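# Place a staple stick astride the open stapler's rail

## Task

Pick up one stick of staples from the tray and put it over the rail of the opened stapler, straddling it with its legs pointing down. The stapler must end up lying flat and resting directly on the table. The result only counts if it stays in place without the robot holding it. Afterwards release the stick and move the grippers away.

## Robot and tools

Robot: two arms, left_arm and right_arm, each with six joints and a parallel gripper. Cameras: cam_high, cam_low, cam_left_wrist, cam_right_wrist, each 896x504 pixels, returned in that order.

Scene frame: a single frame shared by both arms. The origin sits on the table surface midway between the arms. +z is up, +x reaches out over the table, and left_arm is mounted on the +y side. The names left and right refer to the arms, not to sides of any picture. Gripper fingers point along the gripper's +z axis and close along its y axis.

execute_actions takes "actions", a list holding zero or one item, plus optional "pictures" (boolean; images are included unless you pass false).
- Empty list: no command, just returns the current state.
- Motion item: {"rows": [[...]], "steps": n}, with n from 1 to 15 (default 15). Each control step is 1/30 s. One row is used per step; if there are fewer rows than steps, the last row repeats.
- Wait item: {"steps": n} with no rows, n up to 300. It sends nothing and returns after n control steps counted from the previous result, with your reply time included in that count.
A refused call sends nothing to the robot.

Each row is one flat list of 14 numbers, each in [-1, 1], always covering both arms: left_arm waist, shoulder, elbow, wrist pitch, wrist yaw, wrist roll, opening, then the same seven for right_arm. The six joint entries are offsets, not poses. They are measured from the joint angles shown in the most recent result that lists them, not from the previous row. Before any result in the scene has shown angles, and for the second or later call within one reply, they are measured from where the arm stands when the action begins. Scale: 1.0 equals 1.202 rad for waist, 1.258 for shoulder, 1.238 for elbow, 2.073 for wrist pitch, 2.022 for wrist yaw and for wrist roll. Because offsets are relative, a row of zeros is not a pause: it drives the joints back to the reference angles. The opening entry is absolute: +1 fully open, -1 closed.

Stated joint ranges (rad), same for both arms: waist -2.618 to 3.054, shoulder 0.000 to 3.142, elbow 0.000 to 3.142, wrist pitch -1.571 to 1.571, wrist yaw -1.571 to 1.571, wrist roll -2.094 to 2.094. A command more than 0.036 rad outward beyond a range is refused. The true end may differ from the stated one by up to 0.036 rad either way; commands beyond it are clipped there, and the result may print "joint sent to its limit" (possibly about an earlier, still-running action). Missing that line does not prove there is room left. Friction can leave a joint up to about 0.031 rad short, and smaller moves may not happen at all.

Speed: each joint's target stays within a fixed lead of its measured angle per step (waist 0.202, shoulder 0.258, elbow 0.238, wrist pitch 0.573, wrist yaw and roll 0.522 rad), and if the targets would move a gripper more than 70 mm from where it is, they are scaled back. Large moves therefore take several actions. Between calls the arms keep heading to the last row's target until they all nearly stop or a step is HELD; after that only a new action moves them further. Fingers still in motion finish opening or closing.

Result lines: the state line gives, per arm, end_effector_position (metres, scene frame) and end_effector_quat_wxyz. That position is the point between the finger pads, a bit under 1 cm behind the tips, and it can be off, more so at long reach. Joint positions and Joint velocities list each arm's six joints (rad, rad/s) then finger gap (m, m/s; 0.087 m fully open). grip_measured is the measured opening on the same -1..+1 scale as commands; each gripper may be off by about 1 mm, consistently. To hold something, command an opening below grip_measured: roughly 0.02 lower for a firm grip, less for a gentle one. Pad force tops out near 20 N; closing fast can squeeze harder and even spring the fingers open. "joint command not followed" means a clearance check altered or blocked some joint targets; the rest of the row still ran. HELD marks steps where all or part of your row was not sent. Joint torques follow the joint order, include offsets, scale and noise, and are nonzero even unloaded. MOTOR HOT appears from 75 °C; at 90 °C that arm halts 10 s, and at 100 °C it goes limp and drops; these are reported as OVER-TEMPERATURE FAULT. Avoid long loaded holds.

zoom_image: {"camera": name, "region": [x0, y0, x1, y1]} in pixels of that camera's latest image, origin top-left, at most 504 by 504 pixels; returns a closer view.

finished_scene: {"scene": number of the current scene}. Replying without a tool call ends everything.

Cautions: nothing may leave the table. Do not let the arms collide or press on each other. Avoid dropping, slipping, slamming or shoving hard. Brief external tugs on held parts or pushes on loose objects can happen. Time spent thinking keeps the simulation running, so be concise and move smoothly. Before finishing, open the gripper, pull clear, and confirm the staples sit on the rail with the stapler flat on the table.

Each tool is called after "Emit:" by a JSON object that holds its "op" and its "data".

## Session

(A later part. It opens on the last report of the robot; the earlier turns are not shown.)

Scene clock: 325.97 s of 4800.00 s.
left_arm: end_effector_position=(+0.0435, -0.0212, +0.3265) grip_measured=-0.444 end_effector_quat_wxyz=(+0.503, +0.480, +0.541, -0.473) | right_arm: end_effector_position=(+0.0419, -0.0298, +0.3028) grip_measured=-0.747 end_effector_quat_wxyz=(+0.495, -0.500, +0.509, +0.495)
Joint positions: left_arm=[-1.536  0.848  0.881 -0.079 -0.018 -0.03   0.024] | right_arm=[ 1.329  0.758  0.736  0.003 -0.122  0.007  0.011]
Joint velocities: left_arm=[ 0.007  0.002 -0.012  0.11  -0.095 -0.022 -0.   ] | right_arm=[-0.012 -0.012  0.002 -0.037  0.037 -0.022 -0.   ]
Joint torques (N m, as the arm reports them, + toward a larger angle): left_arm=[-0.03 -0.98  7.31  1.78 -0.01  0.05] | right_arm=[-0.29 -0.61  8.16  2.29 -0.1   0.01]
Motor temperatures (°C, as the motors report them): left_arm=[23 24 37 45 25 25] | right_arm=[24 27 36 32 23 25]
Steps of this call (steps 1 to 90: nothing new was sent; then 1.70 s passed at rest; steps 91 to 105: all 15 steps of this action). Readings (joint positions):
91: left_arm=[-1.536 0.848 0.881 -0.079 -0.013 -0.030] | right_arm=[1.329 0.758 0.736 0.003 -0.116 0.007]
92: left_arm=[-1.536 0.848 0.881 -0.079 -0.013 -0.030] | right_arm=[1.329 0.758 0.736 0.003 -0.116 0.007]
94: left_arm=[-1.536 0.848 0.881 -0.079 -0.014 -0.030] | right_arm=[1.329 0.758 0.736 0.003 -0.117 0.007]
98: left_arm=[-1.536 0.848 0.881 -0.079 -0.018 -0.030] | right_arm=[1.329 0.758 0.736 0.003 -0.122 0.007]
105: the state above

Emit:
{"op": "execute_actions", "data": {"actions": [{"rows":[[0,0,0,0,0,0,-0.47,0,0,0,0,0,0,-0.68],[0,0,0,0,0,0,-0.47,0,0,0,0,0,0,-0.68],[0,0,0,0,0,0,-0.47,0,0,0,0,0,0,-0.68],[0,0,0,0,0,0,-0.47,0,0,0,0,0,0,-0.68],[0,-0.06,-0.015,-0.035,0,0,-0.47,0,0,0,0,0,0,-0.68],[0,-0.06,-0.015,-0.035,0,0,-0.47,0,0,0,0,0,0,-0.68],[0,-0.12,-0.03,-0.07,0,0,-0.47,0,0,0,0,0,0,-0.68]]}], "pictures": false}}

Emit:
{"op": "execute_actions", "data": {"actions": [{"steps":15}]}}

Scene clock: 332.53 s of 4800.00 s.
left_arm: end_effector_position=(+0.0408, +0.0153, +0.3319) grip_measured=-0.444 end_effector_quat_wxyz=(+0.506, +0.477, +0.538, -0.476) | right_arm: end_effector_position=(+0.0419, -0.0298, +0.3028) grip_measured=-0.680 end_effector_quat_wxyz=(+0.495, -0.501, +0.509, +0.495)
Joint positions: left_arm=[-1.536  0.704  0.863 -0.194 -0.018 -0.03   0.024] | right_arm=[ 1.329  0.758  0.736  0.003 -0.123  0.007  0.014]
Joint velocities: left_arm=[-0.002 -0.007  0.022 -0.168  0.022 -0.022 -0.   ] | right_arm=[-0.007 -0.007 -0.012  0.051 -0.081 -0.007  0.001]
Joint torques (N m, as the arm reports them, + toward a larger angle): left_arm=[-0.05 -0.34  5.78  1.78 -0.02  0.04] | right_arm=[-0.3  -0.62  8.16  2.29 -0.16  0.01]
Motor temperatures (°C, as the motors report them): left_arm=[23 24 37 45 25 25] | right_arm=[24 26 36 32 23 25]
Steps of this call (steps 1 to 15: the robot went on to your last target; steps 16 to 90: nothing new was sent; then 3.07 s passed at rest; steps 91 to 105: all 15 steps of this action). Readings (joint positions):
91: left_arm=[-1.536 0.848 0.881 -0.079 -0.018 -0.030] | right_arm=[1.329 0.758 0.736 0.003 -0.123 0.007]
92: left_arm=[-1.536 0.848 0.881 -0.079 -0.018 -0.030] | right_arm=[1.329 0.758 0.736 0.003 -0.123 0.007]
94: left_arm=[-1.536 0.848 0.881 -0.079 -0.018 -0.030] | right_arm=[1.329 0.758 0.736 0.003 -0.123 0.007]
98: left_arm=[-1.536 0.778 0.867 -0.145 -0.018 -0.030] | right_arm=[1.329 0.758 0.736 0.003 -0.123 0.007]
105: the state above

Scene clock: 333.03 s of 4800.00 s.
left_arm: end_effector_position=(+0.0408, +0.0163, +0.3269) grip_measured=-0.444 end_effector_quat_wxyz=(+0.501, +0.482, +0.544, -0.471) | right_arm: end_effector_position=(+0.0419, -0.0298, +0.3028) grip_measured=-0.680 end_effector_quat_wxyz=(+0.495, -0.501, +0.509, +0.495)
Joint positions: left_arm=[-1.536  0.704  0.863 -0.214 -0.018 -0.03   0.024] | right_arm=[ 1.329  0.758  0.736  0.003 -0.123  0.007  0.014]
Joint velocities: left_arm=[-0.007  0.012  0.007  0.051 -0.037 -0.007 -0.   ] | right_arm=[-0.017  0.017  0.002  0.066  0.007 -0.007 -0.001]
Joint torques (N m, as the arm reports them, + toward a larger angle): left_arm=[ 0.04 -0.29  5.8   1.68 -0.01  0.04] | right_arm=[-0.27 -0.62  8.15  2.29 -0.16  0.01]
Motor temperatures (°C, as the motors report them): left_arm=[23 24 37 45 25 25] | right_arm=[24 26 36 32 23 25]
Steps of this call (steps 1 to 15: the robot went on to your last target). Readings (joint positions):
1: left_arm=[-1.536 0.704 0.863 -0.199 -0.018 -0.030] | right_arm=[1.329 0.758 0.736 0.003 -0.123 0.007]
2: left_arm=[-1.536 0.704 0.863 -0.203 -0.018 -0.030] | right_arm=[1.329 0.758 0.736 0.003 -0.123 0.007]
4: left_arm=[-1.536 0.704 0.863 -0.208 -0.018 -0.030] | right_arm=[1.329 0.758 0.736 0.003 -0.123 0.007]
8: left_arm=[-1.536 0.704 0.863 -0.212 -0.018 -0.030] | right_arm=[1.329 0.758 0.736 0.003 -0.123 0.007]
15: the state above

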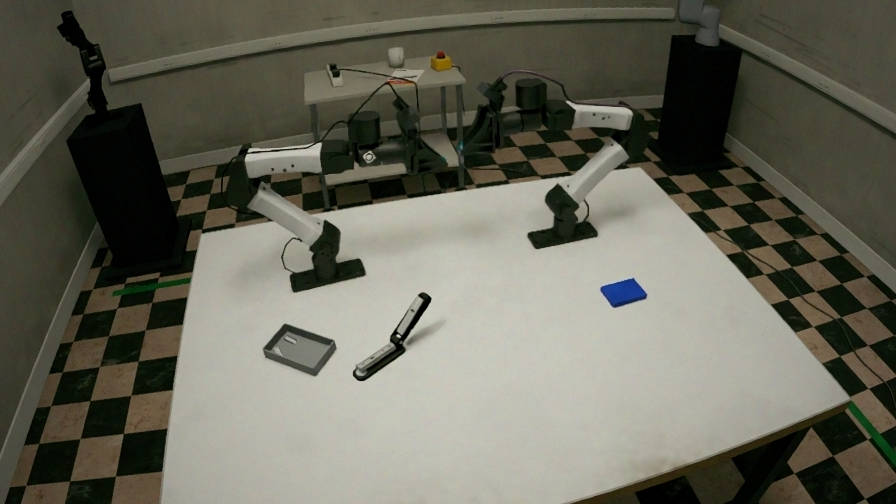

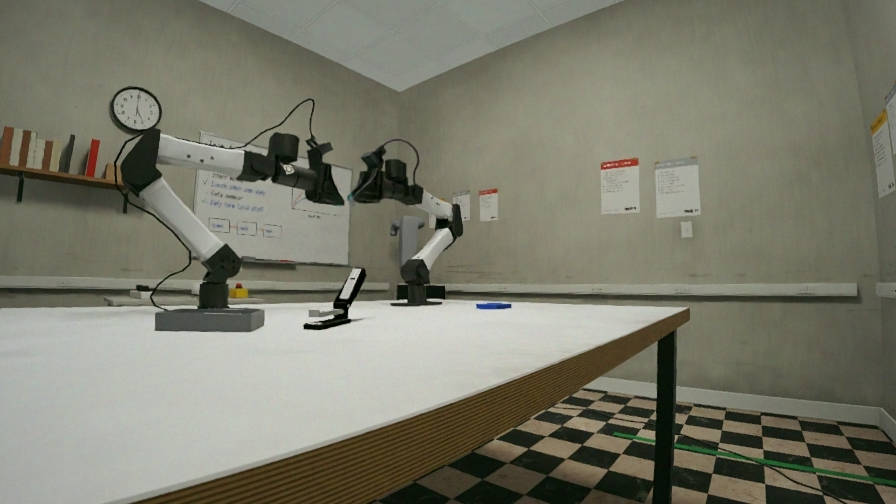

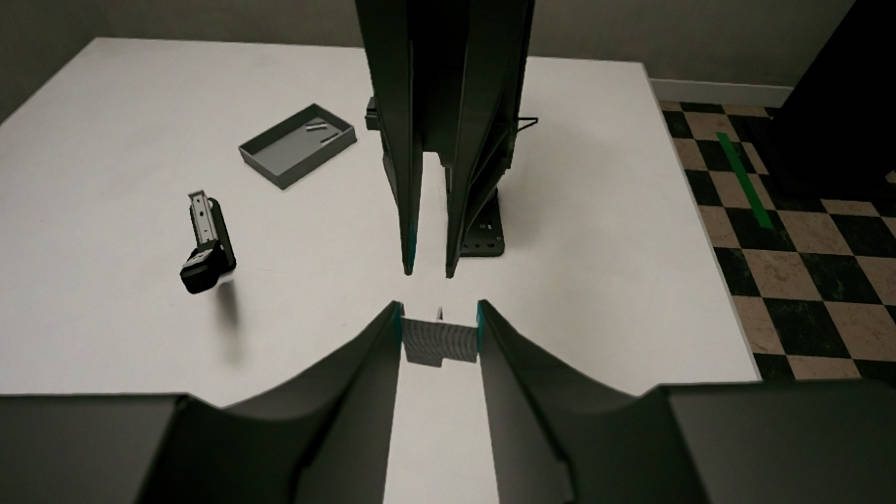

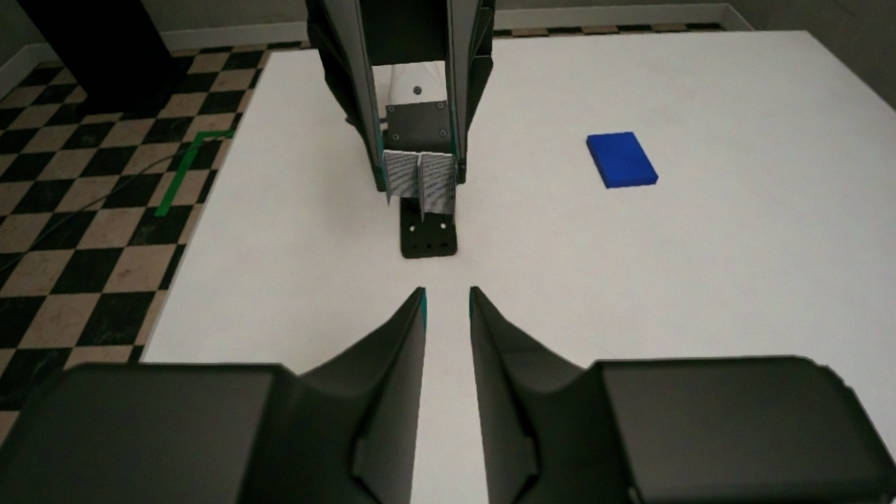

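Emit:
{"op": "execute_actions", "data": {"actions": [{"rows":[[0.61,0,0.39,-0.41,0,0,-0.47,-1,0,0,0,0.06,0,-0.5]]}], "pictures": false}}

Emit:
{"op": "execute_actions", "data": {"actions": [{"steps":30}], "pictures": false}}

Emit:
{"op": "execute_actions", "data": {"actions": [{"rows":[[0,0.91,0,0,0,0,-0.47,0,0,0,0,0,0,-0.5]]}], "pictures": false}}

Emit:
{"op": "execute_actions", "data": {"actions": [{"steps":40}], "pictures": false}}

Scene clock: 342.60 s of 4800.00 s.
left_arm: end_effector_position=(+0.1591, +0.1789, +0.3503) grip_measured=-0.444 end_effector_quat_wxyz=(+0.525, +0.294, +0.770, -0.212) | right_arm: end_effector_position=(+0.3223, -0.2339, +0.3028) grip_measured=-0.500 end_effector_quat_wxyz=(+0.687, -0.132, +0.702, +0.133)
Joint positions: left_arm=[-0.811  0.698  1.343 -1.011 -0.022 -0.028  0.024] | right_arm=[ 0.256  0.758  0.736  0.003 -0.011  0.005  0.022]
Joint velocities: left_arm=[ 0.017 -0.007  0.007 -0.315 -0.051  0.051 -0.   ] | right_arm=[-2.137 -0.007 -0.002  0.095  0.051 -0.022  0.   ]
Joint torques (N m, as the arm reports them, + toward a larger angle): left_arm=[0.71 2.18 5.12 1.74 0.01 0.04] | right_arm=[-0.04 -0.55  8.21  2.29 -0.12  0.02]
Motor temperatures (°C, as the motors report them): left_arm=[23 24 36 45 25 25] | right_arm=[24 26 36 33 23 25]
From where the robot then was, a joint's target lay farther than a number of 1.0 reaches, so one or more steps of this call were cut to that.
Steps of this call (steps 1 to 15: the robot went on to your last target; steps 16 to 90: nothing new was sent; then 6.07 s passed at rest; steps 91 to 105: all 15 steps of this action). Readings (joint positions):
91: left_arm=[-1.502 0.706 0.901 -0.305 -0.002 -0.028] | right_arm=[1.299 0.758 0.736 0.003 -0.122 0.005]
92: left_arm=[-1.430 0.714 0.964 -0.432 -0.002 -0.028] | right_arm=[1.229 0.758 0.736 0.003 -0.104 0.005]
94: left_arm=[-1.291 0.716 1.095 -0.632 -0.008 -0.028] | right_arm=[1.078 0.758 0.736 0.003 -0.069 0.005]
98: left_arm=[-0.993 0.709 1.317 -0.859 -0.016 -0.028] | right_arm=[0.779 0.758 0.736 0.003 -0.033 0.005]
105: the state above

Scene clock: 343.60 s of 4800.00 s.
left_arm: end_effector_position=(+0.1549, +0.1831, +0.3408) grip_measured=-0.444 end_effector_quat_wxyz=(+0.509, +0.298, +0.781, -0.205) | right_arm: end_effector_position=(+0.3353, -0.2747, +0.3028) grip_measured=-0.500 end_effector_quat_wxyz=(+0.695, -0.083, +0.709, +0.085)
Joint positions: left_arm=[-0.811  0.698  1.343 -1.055 -0.022 -0.028  0.024] | right_arm=[0.132 0.758 0.736 0.003 0.005 0.005 0.022]
Joint velocities: left_arm=[ 0.007 -0.002  0.012  0.066 -0.037 -0.051 -0.001] | right_arm=[-0.002  0.002 -0.007  0.022 -0.037  0.066 -0.   ]
Joint torques (N m, as the arm reports them, + toward a larger angle): left_arm=[0.74 2.32 5.27 1.73 0.02 0.01] | right_arm=[-0.7  -0.62  8.18  2.3  -0.22  0.02]
Motor temperatures (°C, as the motors report them): left_arm=[23 24 36 45 25 25] | right_arm=[24 26 36 33 23 25]
Steps of this call (steps 1 to 30: the robot went on to your last target). Readings (joint positions):
1: left_arm=[-0.811 0.698 1.343 -1.022 -0.022 -0.028] | right_arm=[0.193 0.758 0.736 0.003 -0.004 0.005]
2: left_arm=[-0.811 0.698 1.343 -1.030 -0.022 -0.028] | right_arm=[0.154 0.758 0.736 0.003 0.002 0.005]
4: left_arm=[-0.811 0.698 1.343 -1.039 -0.022 -0.028] | right_arm=[0.132 0.758 0.736 0.003 0.005 0.005]
8: left_arm=[-0.811 0.698 1.343 -1.050 -0.022 -0.028] | right_arm=[0.132 0.758 0.736 0.003 0.005 0.005]
30: the state above
All arms were judged still, so your last target was given up. Only a new action makes them travel on or press farther. Fingers that are still opening or closing keep moving.

Scene clock: 344.10 s of 4800.00 s.
left_arm: end_effector_position=(+0.2432, +0.0971, +0.0738) grip_measured=-0.444 end_effector_quat_wxyz=(+0.060, +0.362, +0.930, -0.013) | right_arm: end_effector_position=(+0.3353, -0.2747, +0.3028) grip_measured=-0.500 end_effector_quat_wxyz=(+0.695, -0.083, +0.709, +0.085)
Joint positions: left_arm=[-0.811  1.784  1.364 -1.03  -0.022 -0.028  0.024] | right_arm=[0.132 0.758 0.736 0.003 0.005 0.005 0.022]
Joint velocities: left_arm=[-0.007  1.937 -0.149  0.007 -0.022 -0.007 -0.001] | right_arm=[ 0.002  0.007 -0.002 -0.037  0.066  0.066 -0.001]
Joint torques (N m, as the arm reports them, + toward a larger angle): left_arm=[ -0.01 -11.62   5.47   0.35  -0.04   0.03] | right_arm=[-0.29 -0.62  8.18  2.3  -0.16  0.01]
Motor temperatures (°C, as the motors report them): left_arm=[23 24 36 45 25 25] | right_arm=[24 26 36 33 23 25]
Steps of this call (steps 1 to 15: all 15 steps of this action). Readings (joint positions):
1: left_arm=[-0.811 0.720 1.349 -1.061 -0.022 -0.028] | right_arm=[0.132 0.758 0.736 0.003 0.005 0.005]
2: left_arm=[-0.811 0.765 1.361 -1.059 -0.022 -0.028] | right_arm=[0.132 0.758 0.736 0.003 0.005 0.005]
4: left_arm=[-0.811 0.896 1.365 -1.046 -0.022 -0.028] | right_arm=[0.132 0.758 0.736 0.003 0.005 0.005]
8: left_arm=[-0.811 1.215 1.365 -1.039 -0.022 -0.028] | right_arm=[0.132 0.758 0.736 0.003 0.005 0.005]
15: the state above

Scene clock: 345.43 s of 4800.00 s.
left_arm: end_effector_position=(+0.2289, +0.1110, +0.0446) grip_measured=-0.444 end_effector_quat_wxyz=(-0.001, +0.364, +0.931, +0.013) | right_arm: end_effector_position=(+0.3353, -0.2747, +0.3028) grip_measured=-0.500 end_effector_quat_wxyz=(+0.695, -0.083, +0.709, +0.085)
Joint positions: left_arm=[-0.811  1.863  1.33  -1.05  -0.022 -0.028  0.024] | right_arm=[0.132 0.758 0.736 0.003 0.005 0.005 0.022]
Joint velocities: left_arm=[-0.007  0.002 -0.022 -0.081  0.066 -0.022 -0.   ] | right_arm=[ 0.002 -0.002 -0.002 -0.007 -0.051 -0.022 -0.001]
Joint torques (N m, as the arm reports them, + toward a larger angle): left_arm=[ 0.03 -9.21  6.82  0.3  -0.03  0.05] | right_arm=[-0.29 -0.63  8.18  2.29 -0.16  0.02]
Motor temperatures (°C, as the motors report them): left_arm=[23 25 36 44 25 25] | right_arm=[24 26 36 33 23 25]
Steps of this call (steps 1 to 30: the robot went on to your last target; steps 31 to 40: nothing new was sent). Readings (joint positions):
1: left_arm=[-0.811 1.838 1.356 -1.029 -0.022 -0.028] | right_arm=[0.132 0.758 0.736 0.003 0.005 0.005]
2: left_arm=[-0.811 1.871 1.344 -1.031 -0.022 -0.028] | right_arm=[0.132 0.758 0.736 0.003 0.005 0.005]
4: left_arm=[-0.811 1.889 1.330 -1.044 -0.022 -0.028] | right_arm=[0.132 0.758 0.736 0.003 0.005 0.005]
8: left_arm=[-0.811 1.868 1.330 -1.050 -0.022 -0.028] | right_arm=[0.132 0.758 0.736 0.003 0.005 0.005]
40: the state above
All arms were judged still, so your last target was given up. Only a new action makes them travel on or press farther. Fingers that are still opening or closing keep moving.

Emit:
{"op": "execute_actions", "data": {"actions": [{"rows":[[-0.25,0.2,0.27,0,0,0,-0.47,0,0,0,0,0,0,-0.5]]}], "pictures": false}}

Emit:
{"op": "execute_actions", "data": {"actions": [{"steps":20}], "pictures": false}}

Scene clock: 352.40 s of 4800.00 s.
left_arm: end_effector_position=(+0.1951, -0.0155, +0.0316) grip_measured=-0.444 end_effector_quat_wxyz=(+0.030, +0.501, +0.865, -0.008) | right_arm: end_effector_position=(+0.3353, -0.2747, +0.3028) grip_measured=-0.500 end_effector_quat_wxyz=(+0.695, -0.083, +0.709, +0.085)
Joint positions: left_arm=[-1.118  2.108  1.639 -1.043 -0.017 -0.029  0.024] | right_arm=[0.132 0.758 0.736 0.003 0.005 0.005 0.022]
Joint velocities: left_arm=[ 0.125  0.002  0.012 -0.081 -0.037 -0.066 -0.   ] | right_arm=[-0.017  0.012 -0.007  0.007 -0.095 -0.022 -0.001]
Joint torques (N m, as the arm reports them, + toward a larger angle): left_arm=[-0.23 -9.45  7.87  0.42 -0.08  0.06] | right_arm=[-0.29 -0.62  8.16  2.3  -0.16  0.02]
Motor temperatures (°C, as the motors report them): left_arm=[23 27 36 42 25 25] | right_arm=[24 26 37 33 23 25]
Steps of this call (steps 1 to 90: nothing new was sent; then 3.47 s passed at rest; steps 91 to 105: all 15 steps of this action). Readings (joint positions):
91: left_arm=[-0.826 1.885 1.359 -1.074 -0.030 -0.029] | right_arm=[0.132 0.758 0.736 0.003 0.005 0.005]
92: left_arm=[-0.858 1.931 1.418 -1.089 -0.035 -0.029] | right_arm=[0.132 0.758 0.736 0.003 0.005 0.005]
94: left_arm=[-0.949 2.027 1.532 -1.073 -0.036 -0.029] | right_arm=[0.132 0.758 0.736 0.003 0.005 0.005]
98: left_arm=[-1.120 2.107 1.635 -1.043 -0.025 -0.029] | right_arm=[0.132 0.758 0.736 0.003 0.005 0.005]
105: the state above

Scene clock: 353.07 s of 4800.00 s.
left_arm: end_effector_position=(+0.1970, -0.0145, +0.0316) grip_measured=-0.444 end_effector_quat_wxyz=(+0.030, +0.499, +0.866, -0.008) | right_arm: end_effector_position=(+0.3353, -0.2747, +0.3028) grip_measured=-0.500 end_effector_quat_wxyz=(+0.695, -0.083, +0.709, +0.085)
Joint positions: left_arm=[-1.112  2.108  1.639 -1.043 -0.017 -0.029  0.024] | right_arm=[0.132 0.758 0.736 0.003 0.005 0.005 0.022]
Joint velocities: left_arm=[ 0.002 -0.002 -0.017 -0.037  0.081  0.007  0.001] | right_arm=[-0.012 -0.002  0.007 -0.007 -0.037 -0.007  0.001]
Joint torques (N m, as the arm reports them, + toward a larger angle): left_arm=[ 0.15 -9.63  7.96  0.45 -0.08  0.08] | right_arm=[-0.29 -0.63  8.19  2.29 -0.15  0.02]
Motor temperatures (°C, as the motors report them): left_arm=[23 27 37 42 25 25] | right_arm=[24 25 37 33 23 25]
Steps of this call (steps 1 to 15: the robot went on to your last target; steps 16 to 20: nothing new was sent). Readings (joint positions):
1: left_arm=[-1.114 2.108 1.639 -1.043 -0.017 -0.029] | right_arm=[0.132 0.758 0.736 0.003 0.005 0.005]
2: left_arm=[-1.113 2.108 1.639 -1.043 -0.017 -0.029] | right_arm=[0.132 0.758 0.736 0.003 0.005 0.005]
4: left_arm=[-1.112 2.108 1.639 -1.043 -0.017 -0.029] | right_arm=[0.132 0.758 0.736 0.003 0.005 0.005]
8: left_arm=[-1.112 2.108 1.639 -1.043 -0.017 -0.029] | right_arm=[0.132 0.758 0.736 0.003 0.005 0.005]
20: the state above
All arms were judged still, so your last target was given up. Only a new action makes them travel on or press farther. Fingers that are still opening or closing keep moving.

Lower ~2 cm.

Emit:
{"op": "execute_actions", "data": {"actions": [{"rows":[[0,0.02,-0.03,0,0,0,-0.47,0,0,0,0,0,0,-0.5],[0,0.02,-0.03,0,0,0,-0.47,0,0,0,0,0,0,-0.5],[0,0.03,-0.05,0.01,0,0,-0.47,0,0,0,0,0,0,-0.5]]}]}}

Scene clock: 360.07 s of 4800.00 s.
left_arm: end_effector_position=(+0.1895, -0.0007, +0.0124) grip_measured=-0.444 end_effector_quat_wxyz=(+0.001, +0.499, +0.867, +0.010) | right_arm: end_effector_position=(+0.3353, -0.2747, +0.3028) grip_measured=-0.500 end_effector_quat_wxyz=(+0.695, -0.083, +0.709, +0.085)
Joint positions: left_arm=[-1.112  2.136  1.594 -1.038 -0.017 -0.029  0.024] | right_arm=[0.132 0.758 0.736 0.003 0.005 0.005 0.022]
Joint velocities: left_arm=[-0.007 -0.022 -0.002 -0.037 -0.051  0.066 -0.001] | right_arm=[ 0.002  0.012  0.012 -0.051  0.095  0.007 -0.002]
Joint torques (N m, as the arm reports them, + toward a larger angle): left_arm=[ 0.06 -9.49  4.8   0.52 -0.04  0.04] | right_arm=[-0.3  -0.62  8.18  2.3  -0.16  0.01]
Motor temperatures (°C, as the motors report them): left_arm=[23 29 37 40 25 25] | right_arm=[24 25 37 34 23 25]
Steps of this call (steps 1 to 90: nothing new was sent; then 3.50 s passed at rest; steps 91 to 105: all 15 steps of this action). Readings (joint positions):
91: left_arm=[-1.112 2.108 1.637 -1.043 -0.017 -0.029] | right_arm=[0.132 0.758 0.736 0.003 0.005 0.005]
92: left_arm=[-1.112 2.108 1.634 -1.043 -0.017 -0.029] | right_arm=[0.132 0.758 0.736 0.003 0.005 0.005]
94: left_arm=[-1.112 2.111 1.618 -1.038 -0.017 -0.029] | right_arm=[0.132 0.758 0.736 0.003 0.005 0.005]
98: left_arm=[-1.112 2.130 1.597 -1.038 -0.017 -0.029] | right_arm=[0.132 0.758 0.736 0.003 0.005 0.005]
105: the state above

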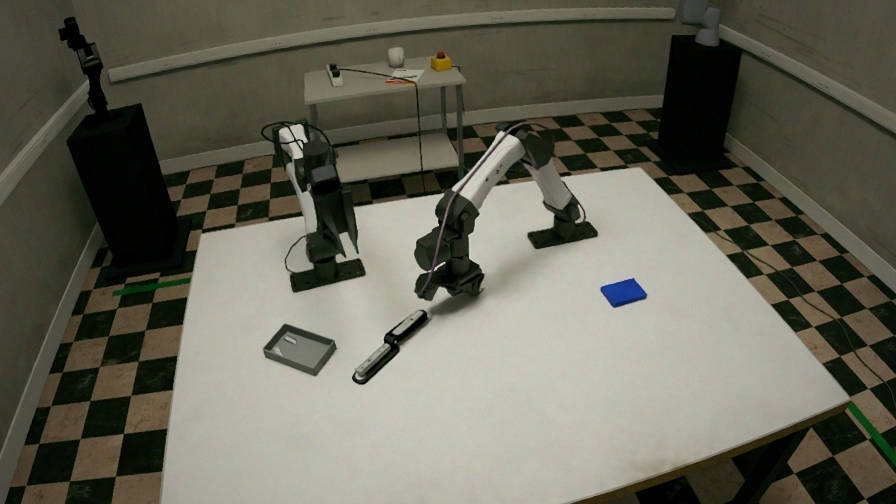

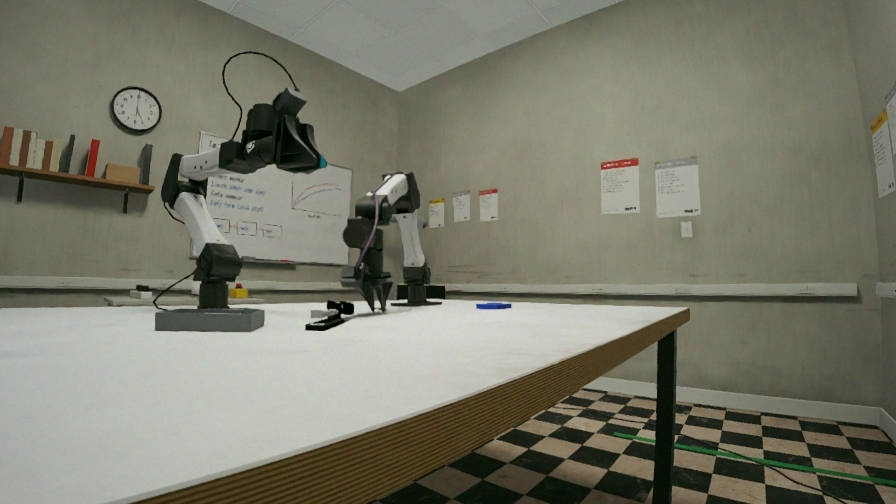

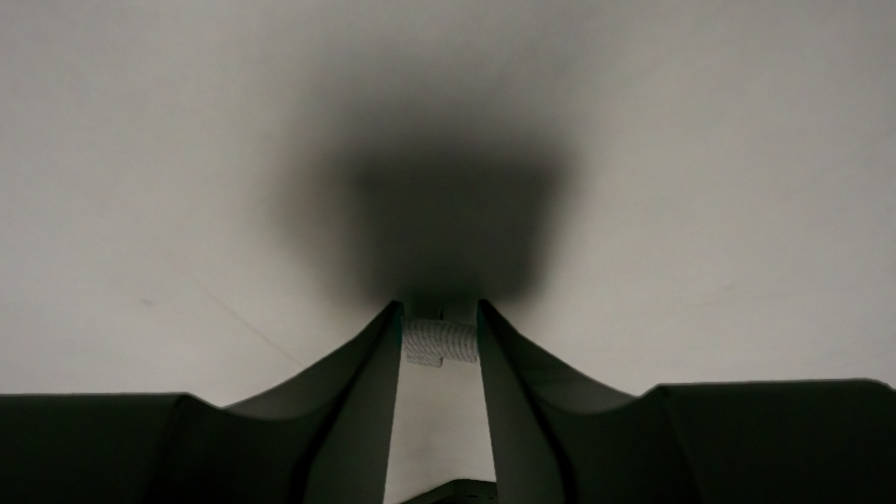

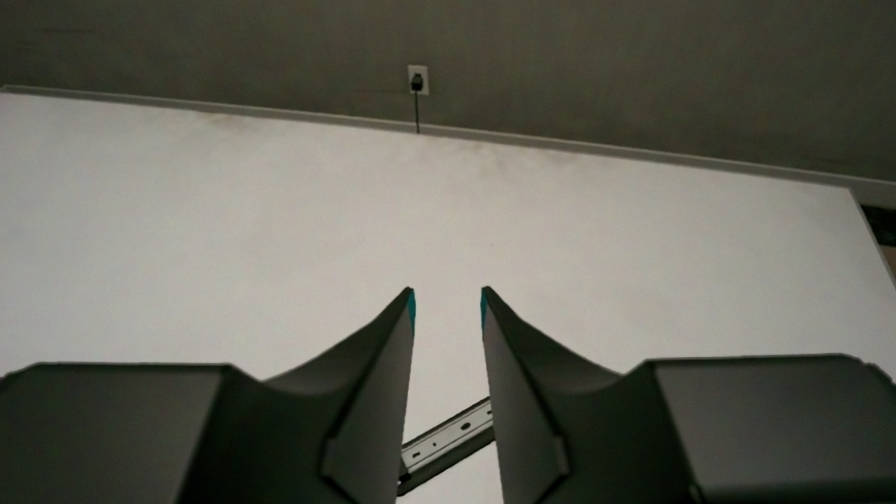

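Emit:
{"op": "execute_actions", "data": {"actions": [{"rows":[[0,0,0,0,0,0,-0.2,0,0,0,0,0,0,-0.5],[0,0,0,0,0,0,-0.2,0,0,0,0,0,0,-0.5],[0,0,0,0,0,0,-0.2,0,0,0,0,0,0,-0.5],[0,0,0,0,0,0,-0.2,0,0,0,0,0,0,-0.5],[0,0,0,0,0,0,-0.2,0,0,0,0,0,0,-0.5],[0,-0.1,0.1,-0.1,0,0,-0.2,0,0,0,0,0,0,-0.5]]}], "pictures": false}}

Emit:
{"op": "execute_actions", "data": {"actions": [{"rows":[[1,-0.5,-0.3,0,0,0,1,0,0,0.5,-0.55,0,0,-0.5]]}], "pictures": false}}

Emit:
{"op": "execute_actions", "data": {"actions": [{"steps":40}], "pictures": false}}

Emit:
{"op": "execute_actions", "data": {"actions": [{"rows":[[0,0,0,0,0,0,1,0.72,0.87,0,0,0,0,-0.5]]}], "pictures": false}}

Emit:
{"op": "execute_actions", "data": {"actions": [{"steps":40}]}}

Scene clock: 376.57 s of 4800.00 s.
left_arm: end_effector_position=(+0.1906, -0.0027, +0.0888) grip_measured=-0.200 end_effector_quat_wxyz=(+0.039, +0.498, +0.866, -0.014) | right_arm: end_effector_position=(+0.3353, -0.2747, +0.3028) grip_measured=-0.500 end_effector_quat_wxyz=(+0.695, -0.083, +0.709, +0.085)
Joint positions: left_arm=[-1.112  2.001  1.711 -1.2   -0.017 -0.029  0.035] | right_arm=[0.132 0.758 0.736 0.003 0.005 0.005 0.022]
Joint velocities: left_arm=[-0.002  0.002 -0.022 -0.212  0.022  0.051 -0.001] | right_arm=[-0.017 -0.007 -0.002 -0.007  0.022 -0.051 -0.   ]
Joint torques (N m, as the arm reports them, + toward a larger angle): left_arm=[-0.03 -8.89  6.83  0.26 -0.06  0.06] | right_arm=[-0.29 -0.61  8.16  2.3  -0.16  0.02]
Motor temperatures (°C, as the motors report them): left_arm=[23 32 36 39 25 25] | right_arm=[24 25 37 35 23 25]
Steps of this call (steps 1 to 15: the robot went on to your last target; steps 16 to 90: nothing new was sent; then 13.00 s passed at rest; steps 91 to 105: all 15 steps of this action). Readings (joint positions):
91: left_arm=[-1.112 2.136 1.594 -1.038 -0.017 -0.029] | right_arm=[0.132 0.758 0.736 0.003 0.005 0.005]
92: left_arm=[-1.112 2.136 1.594 -1.038 -0.017 -0.029] | right_arm=[0.132 0.758 0.736 0.003 0.005 0.005]
94: left_arm=[-1.112 2.136 1.594 -1.038 -0.017 -0.029] | right_arm=[0.132 0.758 0.736 0.003 0.005 0.005]
98: left_arm=[-1.112 2.104 1.643 -1.130 -0.017 -0.029] | right_arm=[0.132 0.758 0.736 0.003 0.005 0.005]
105: the state above

Scene clock: 377.07 s of 4800.00 s.
left_arm: end_effector_position=(+0.2797, +0.2770, +0.1858) grip_measured=+0.988 end_effector_quat_wxyz=(+0.194, +0.055, +0.979, -0.009) | right_arm: end_effector_position=(+0.2167, -0.3041, +0.3324) grip_measured=-0.500 end_effector_quat_wxyz=(+0.523, -0.099, +0.844, +0.063)
Joint positions: left_arm=[-0.182  1.356  1.36  -1.184 -0.016 -0.028  0.087] | right_arm=[ 0.132  0.75   1.346 -1.056  0.005  0.005  0.022]
Joint velocities: left_arm=[ 2.103  0.144  0.002 -0.007 -0.081  0.022 -0.001] | right_arm=[ 0.007  0.002 -0.027 -0.549 -0.125  0.051  0.001]
Joint torques (N m, as the arm reports them, + toward a larger angle): left_arm=[-0.2  -3.56  5.05  0.91 -0.06  0.01] | right_arm=[-0.29  1.88  6.71  2.28 -0.15  0.02]
Motor temperatures (°C, as the motors report them): left_arm=[23 32 36 38 25 25] | right_arm=[24 25 37 35 23 25]
Steps of this call (steps 1 to 15: all 15 steps of this action). Readings (joint positions):
1: left_arm=[-1.099 1.980 1.678 -1.180 -0.011 -0.028] | right_arm=[0.132 0.759 0.774 -0.090 0.005 0.005]
2: left_arm=[-1.072 1.938 1.616 -1.167 -0.005 -0.028] | right_arm=[0.132 0.765 0.839 -0.223 0.005 0.005]
4: left_arm=[-0.975 1.831 1.495 -1.172 -0.005 -0.028] | right_arm=[0.132 0.767 0.985 -0.453 0.005 0.005]
8: left_arm=[-0.716 1.586 1.365 -1.187 -0.009 -0.028] | right_arm=[0.132 0.766 1.272 -0.818 0.005 0.005]
15: the state above

Scene clock: 378.40 s of 4800.00 s.
left_arm: end_effector_position=(+0.2789, +0.3521, +0.1839) grip_measured=+0.988 end_effector_quat_wxyz=(+0.188, -0.082, +0.979, +0.024) | right_arm: end_effector_position=(+0.2058, -0.3068, +0.3180) grip_measured=-0.500 end_effector_quat_wxyz=(+0.492, -0.102, +0.862, +0.059)
Joint positions: left_arm=[ 0.094  1.364  1.36  -1.188 -0.028 -0.029  0.087] | right_arm=[ 0.132  0.75   1.346 -1.128  0.005  0.005  0.022]
Joint velocities: left_arm=[ 0.007 -0.002 -0.007  0.051 -0.081  0.051  0.001] | right_arm=[-0.007  0.012 -0.012 -0.037 -0.007  0.022 -0.   ]
Joint torques (N m, as the arm reports them, + toward a larger angle): left_arm=[-0.39 -3.68  5.06  0.91  0.06  0.03] | right_arm=[-0.29  1.91  6.67  2.1  -0.15  0.02]
Motor temperatures (°C, as the motors report them): left_arm=[23 32 36 38 25 25] | right_arm=[24 25 37 35 23 25]
Steps of this call (steps 1 to 30: the robot went on to your last target; steps 31 to 40: nothing new was sent). Readings (joint positions):
1: left_arm=[-0.108 1.360 1.360 -1.185 -0.016 -0.028] | right_arm=[0.132 0.750 1.346 -1.072 0.005 0.005]
2: left_arm=[-0.034 1.362 1.360 -1.185 -0.016 -0.028] | right_arm=[0.132 0.750 1.346 -1.085 0.005 0.005]
4: left_arm=[0.071 1.364 1.360 -1.185 -0.026 -0.029] | right_arm=[0.132 0.750 1.346 -1.103 0.005 0.005]
8: left_arm=[0.094 1.364 1.360 -1.187 -0.028 -0.029] | right_arm=[0.132 0.750 1.346 -1.119 0.005 0.005]
40: the state above
All arms were judged still, so your last target was given up. Only a new action makes them travel on or press farther. Fingers that are still opening or closing keep moving.

Scene clock: 378.90 s of 4800.00 s.
left_arm: end_effector_position=(+0.2789, +0.3521, +0.1839) grip_measured=+0.988 end_effector_quat_wxyz=(+0.188, -0.082, +0.979, +0.024) | right_arm: end_effector_position=(+0.1668, -0.0947, +0.0809) grip_measured=-0.500 end_effector_quat_wxyz=(+0.034, -0.503, +0.864, +0.014)
Joint positions: left_arm=[ 0.094  1.364  1.36  -1.188 -0.028 -0.029  0.087] | right_arm=[ 0.95   1.761  1.362 -1.099  0.01   0.006  0.022]
Joint velocities: left_arm=[-0.022 -0.012  0.002  0.022  0.081  0.037 -0.   ] | right_arm=[ 1.077  1.951 -0.007  0.007 -0.066 -0.007  0.001]
Joint torques (N m, as the arm reports them, + toward a larger angle): left_arm=[-0.03 -4.17  6.55  1.04 -0.05  0.05] | right_arm=[ -1.81 -10.26   5.45   0.29  -0.06   0.03]
Motor temperatures (°C, as the motors report them): left_arm=[23 31 36 38 25 25] | right_arm=[24 25 37 35 23 25]
Steps of this call (steps 1 to 15: all 15 steps of this action). Readings (joint positions):
1: left_arm=[0.094 1.364 1.360 -1.188 -0.028 -0.029] | right_arm=[0.165 0.773 1.351 -1.135 0.015 0.006]
2: left_arm=[0.094 1.364 1.360 -1.188 -0.028 -0.029] | right_arm=[0.235 0.816 1.360 -1.133 0.015 0.006]
4: left_arm=[0.094 1.364 1.360 -1.188 -0.028 -0.029] | right_arm=[0.363 0.946 1.362 -1.123 0.016 0.006]
8: left_arm=[0.094 1.364 1.360 -1.188 -0.028 -0.029] | right_arm=[0.596 1.250 1.362 -1.114 0.016 0.006]
15: the state above

Scene clock: 380.23 s of 4800.00 s.
left_arm: end_effector_position=(+0.2789, +0.3521, +0.1839) grip_measured=+0.988 end_effector_quat_wxyz=(+0.188, -0.082, +0.979, +0.024) | right_arm: end_effector_position=(+0.1446, -0.0996, +0.0490) grip_measured=-0.500 end_effector_quat_wxyz=(-0.028, -0.527, +0.849, -0.018)
Joint positions: left_arm=[ 0.094  1.364  1.36  -1.188 -0.028 -0.029  0.087] | right_arm=[ 1.005  1.867  1.342 -1.113  0.001  0.006  0.022]
Joint velocities: left_arm=[-0.007 -0.002 -0.007 -0.022 -0.007 -0.022 -0.   ] | right_arm=[ 0.012 -0.012 -0.002  0.022  0.022 -0.066 -0.   ]
Joint torques (N m, as the arm reports them, + toward a larger angle): left_arm=[ 0.04 -4.2   6.64  1.03 -0.05  0.03] | right_arm=[-0.91 -9.71  6.76  0.13 -0.12  0.01]
Motor temperatures (°C, as the motors report them): left_arm=[23 31 36 38 25 25] | right_arm=[24 26 37 34 23 25]
Steps of this call (steps 1 to 30: the robot went on to your last target; steps 31 to 40: nothing new was sent). Readings (joint positions):
1: left_arm=[0.094 1.364 1.360 -1.188 -0.028 -0.029] | right_arm=[0.980 1.819 1.360 -1.099 0.006 0.006]
2: left_arm=[0.094 1.364 1.360 -1.188 -0.028 -0.029] | right_arm=[1.000 1.857 1.353 -1.099 0.003 0.006]
4: left_arm=[0.094 1.364 1.360 -1.188 -0.028 -0.029] | right_arm=[1.010 1.883 1.342 -1.107 0.001 0.006]
8: left_arm=[0.094 1.364 1.360 -1.188 -0.028 -0.029] | right_arm=[1.005 1.869 1.342 -1.113 0.001 0.006]
40: the state above
All arms were judged still, so your last target was given up. Only a new action makes them travel on or press farther. Fingers that are still opening or closing keep moving.

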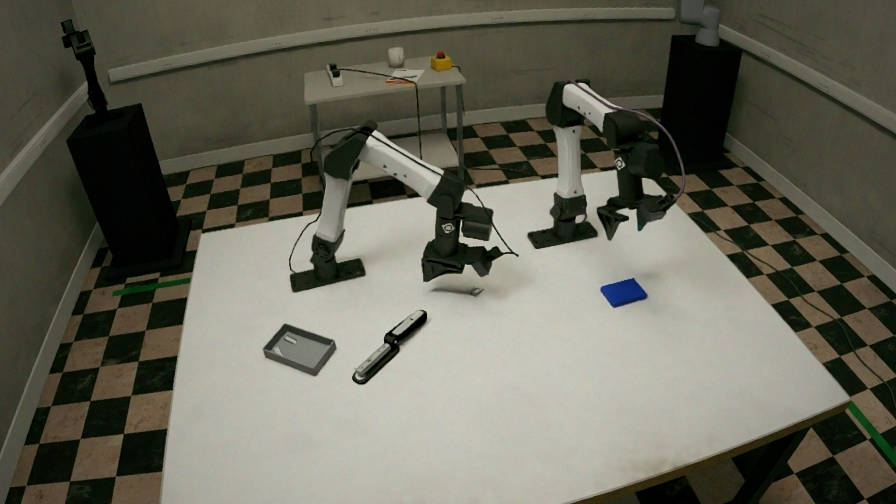

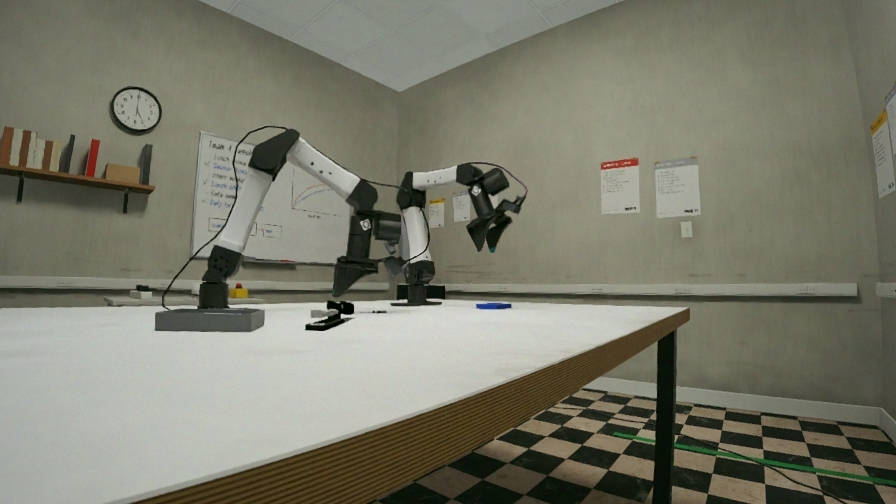

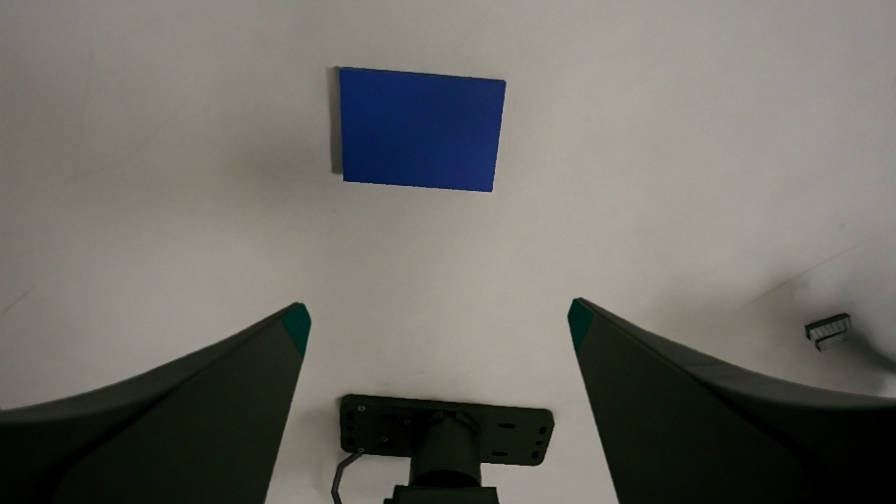

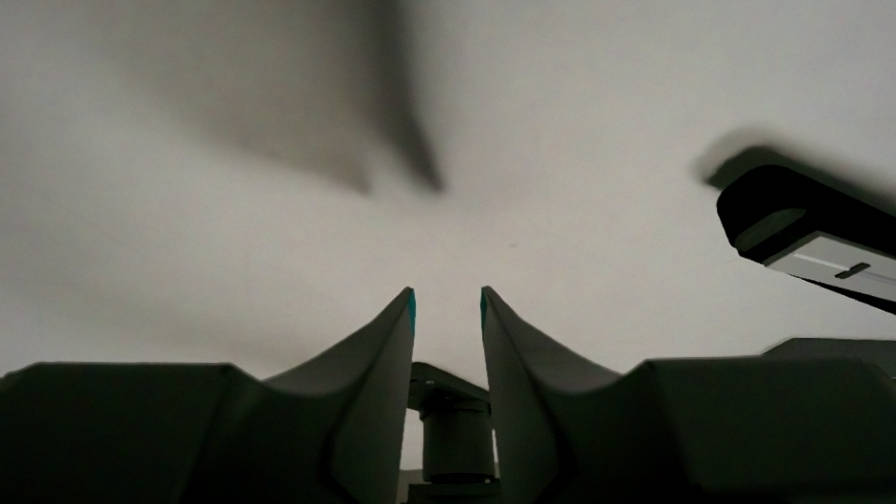

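Emit:
{"op": "execute_actions", "data": {"actions": [{"rows":[[0,0,0,0,0,0,1,0,0.25,0.33,0,0,-0.485,-0.5]]}], "pictures": false}}

Emit:
{"op": "execute_actions", "data": {"actions": [{"steps":30}]}}

Scene clock: 388.60 s of 4800.00 s.
left_arm: end_effector_position=(+0.2789, +0.3521, +0.1839) grip_measured=+0.988 end_effector_quat_wxyz=(+0.188, -0.082, +0.979, +0.024) | right_arm: end_effector_position=(+0.2237, -0.0135, +0.0212) grip_measured=-0.500 end_effector_quat_wxyz=(+0.001, +0.848, -0.529, +0.001)
Joint positions: left_arm=[ 0.094  1.364  1.36  -1.188 -0.028 -0.029  0.087] | right_arm=[ 1.005  2.192  1.721 -1.103  0.001 -0.91   0.022]
Joint velocities: left_arm=[-0.007 -0.012  0.002 -0.066  0.051 -0.022 -0.001] | right_arm=[-0.002  0.017  0.002 -0.007  0.022 -0.403 -0.001]
Joint torques (N m, as the arm reports them, + toward a larger angle): left_arm=[ 0.   -4.22  6.59  1.   -0.01  0.03] | right_arm=[ -0.23 -11.5    9.11   0.31  -0.21  -0.05]
Motor temperatures (°C, as the motors report them): left_arm=[23 30 36 39 25 25] | right_arm=[24 28 37 32 23 25]
Steps of this call (steps 1 to 90: nothing new was sent; then 4.87 s passed at rest; steps 91 to 105: all 15 steps of this action). Readings (joint positions):
91: left_arm=[0.094 1.364 1.360 -1.188 -0.028 -0.029] | right_arm=[1.005 1.899 1.381 -1.146 0.001 -0.069]
92: left_arm=[0.094 1.364 1.360 -1.188 -0.028 -0.029] | right_arm=[1.005 1.960 1.456 -1.164 0.001 -0.158]
94: left_arm=[0.094 1.364 1.360 -1.188 -0.028 -0.029] | right_arm=[1.005 2.092 1.603 -1.145 0.001 -0.339]
98: left_arm=[0.094 1.364 1.360 -1.188 -0.028 -0.029] | right_arm=[1.005 2.192 1.709 -1.101 0.001 -0.692]
105: the state above

Scene clock: 389.60 s of 4800.00 s.
left_arm: end_effector_position=(+0.2789, +0.3521, +0.1839) grip_measured=+0.988 end_effector_quat_wxyz=(+0.188, -0.082, +0.979, +0.024) | right_arm: end_effector_position=(+0.2258, -0.0124, +0.0212) grip_measured=-0.500 end_effector_quat_wxyz=(+0.001, +0.863, -0.505, +0.001)
Joint positions: left_arm=[ 0.094  1.364  1.36  -1.188 -0.028 -0.029  0.087] | right_arm=[ 1.005  2.192  1.721 -1.103  0.001 -0.967  0.022]
Joint velocities: left_arm=[ 0.002 -0.027 -0.012  0.051  0.051 -0.007 -0.001] | right_arm=[ 0.002 -0.007  0.017 -0.022 -0.081 -0.066  0.001]
Joint torques (N m, as the arm reports them, + toward a larger angle): left_arm=[-0.05 -4.26  6.6   1.02 -0.04  0.05] | right_arm=[ -0.29 -11.53   9.12   0.29  -0.21  -0.07]
Motor temperatures (°C, as the motors report them): left_arm=[23 30 36 39 25 25] | right_arm=[24 29 37 32 23 25]
Steps of this call (steps 1 to 30: the robot went on to your last target). Readings (joint positions):
1: left_arm=[0.094 1.364 1.360 -1.188 -0.028 -0.029] | right_arm=[1.005 2.192 1.721 -1.103 0.001 -0.921]
2: left_arm=[0.094 1.364 1.360 -1.188 -0.028 -0.029] | right_arm=[1.005 2.192 1.721 -1.103 0.001 -0.930]
4: left_arm=[0.094 1.364 1.360 -1.188 -0.028 -0.029] | right_arm=[1.005 2.192 1.721 -1.103 0.001 -0.943]
8: left_arm=[0.094 1.364 1.360 -1.188 -0.028 -0.029] | right_arm=[1.005 2.192 1.721 -1.103 0.001 -0.957]
30: the state above
All arms were judged still, so your last target was given up. Only a new action makes them travel on or press farther. Fingers that are still opening or closing keep moving.

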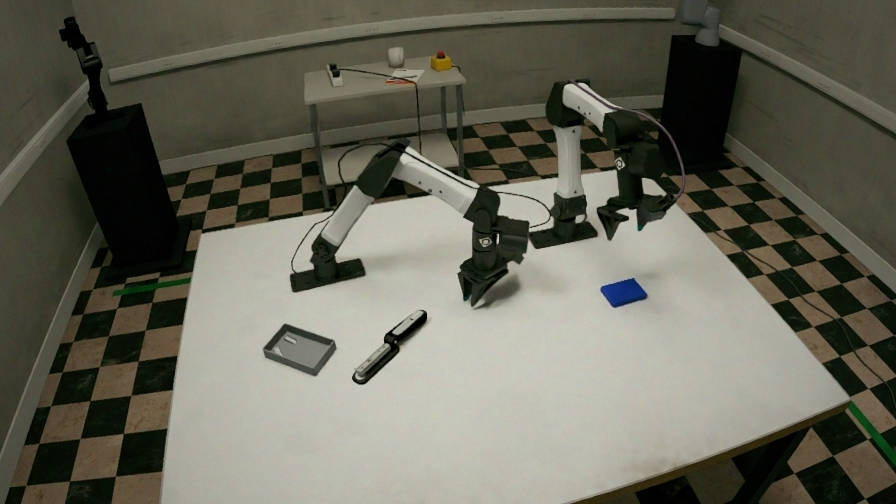

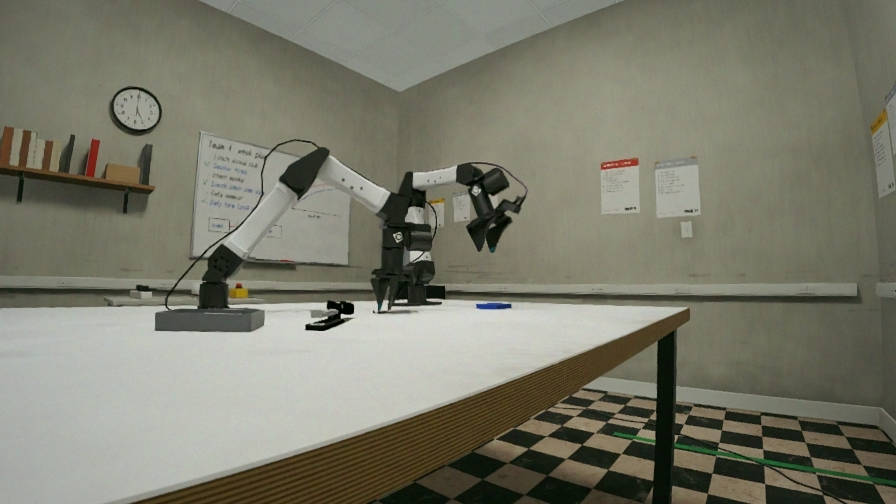

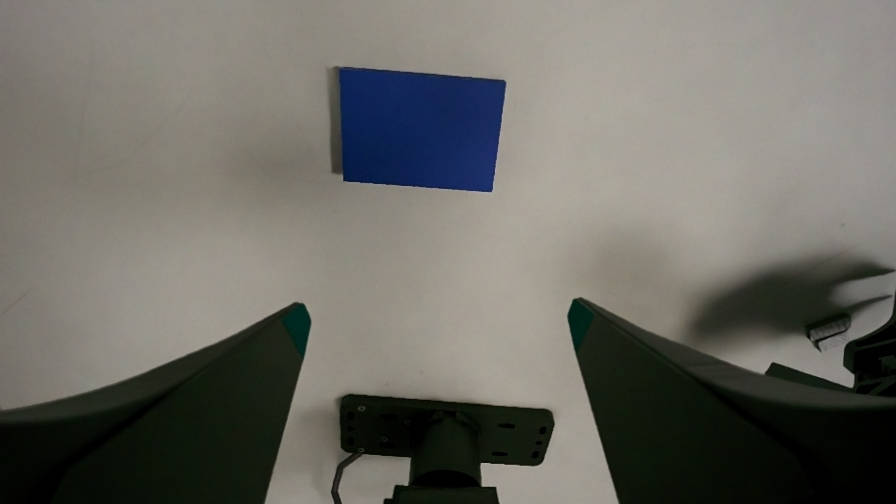

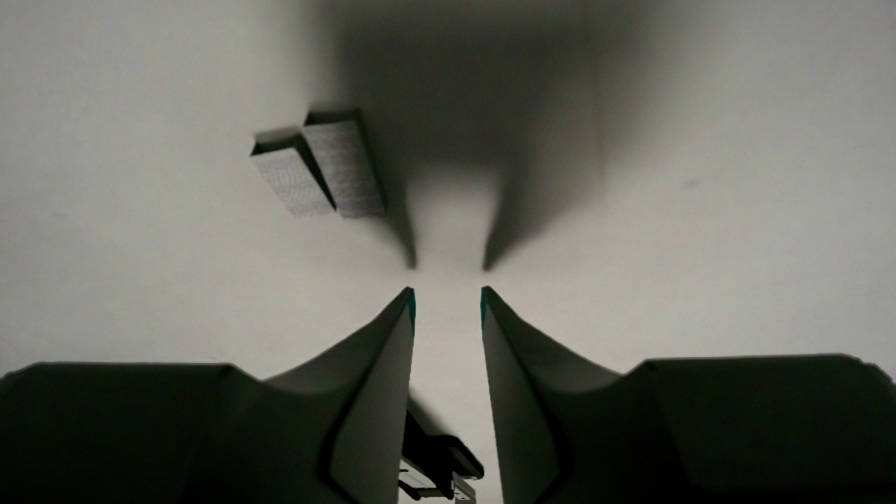

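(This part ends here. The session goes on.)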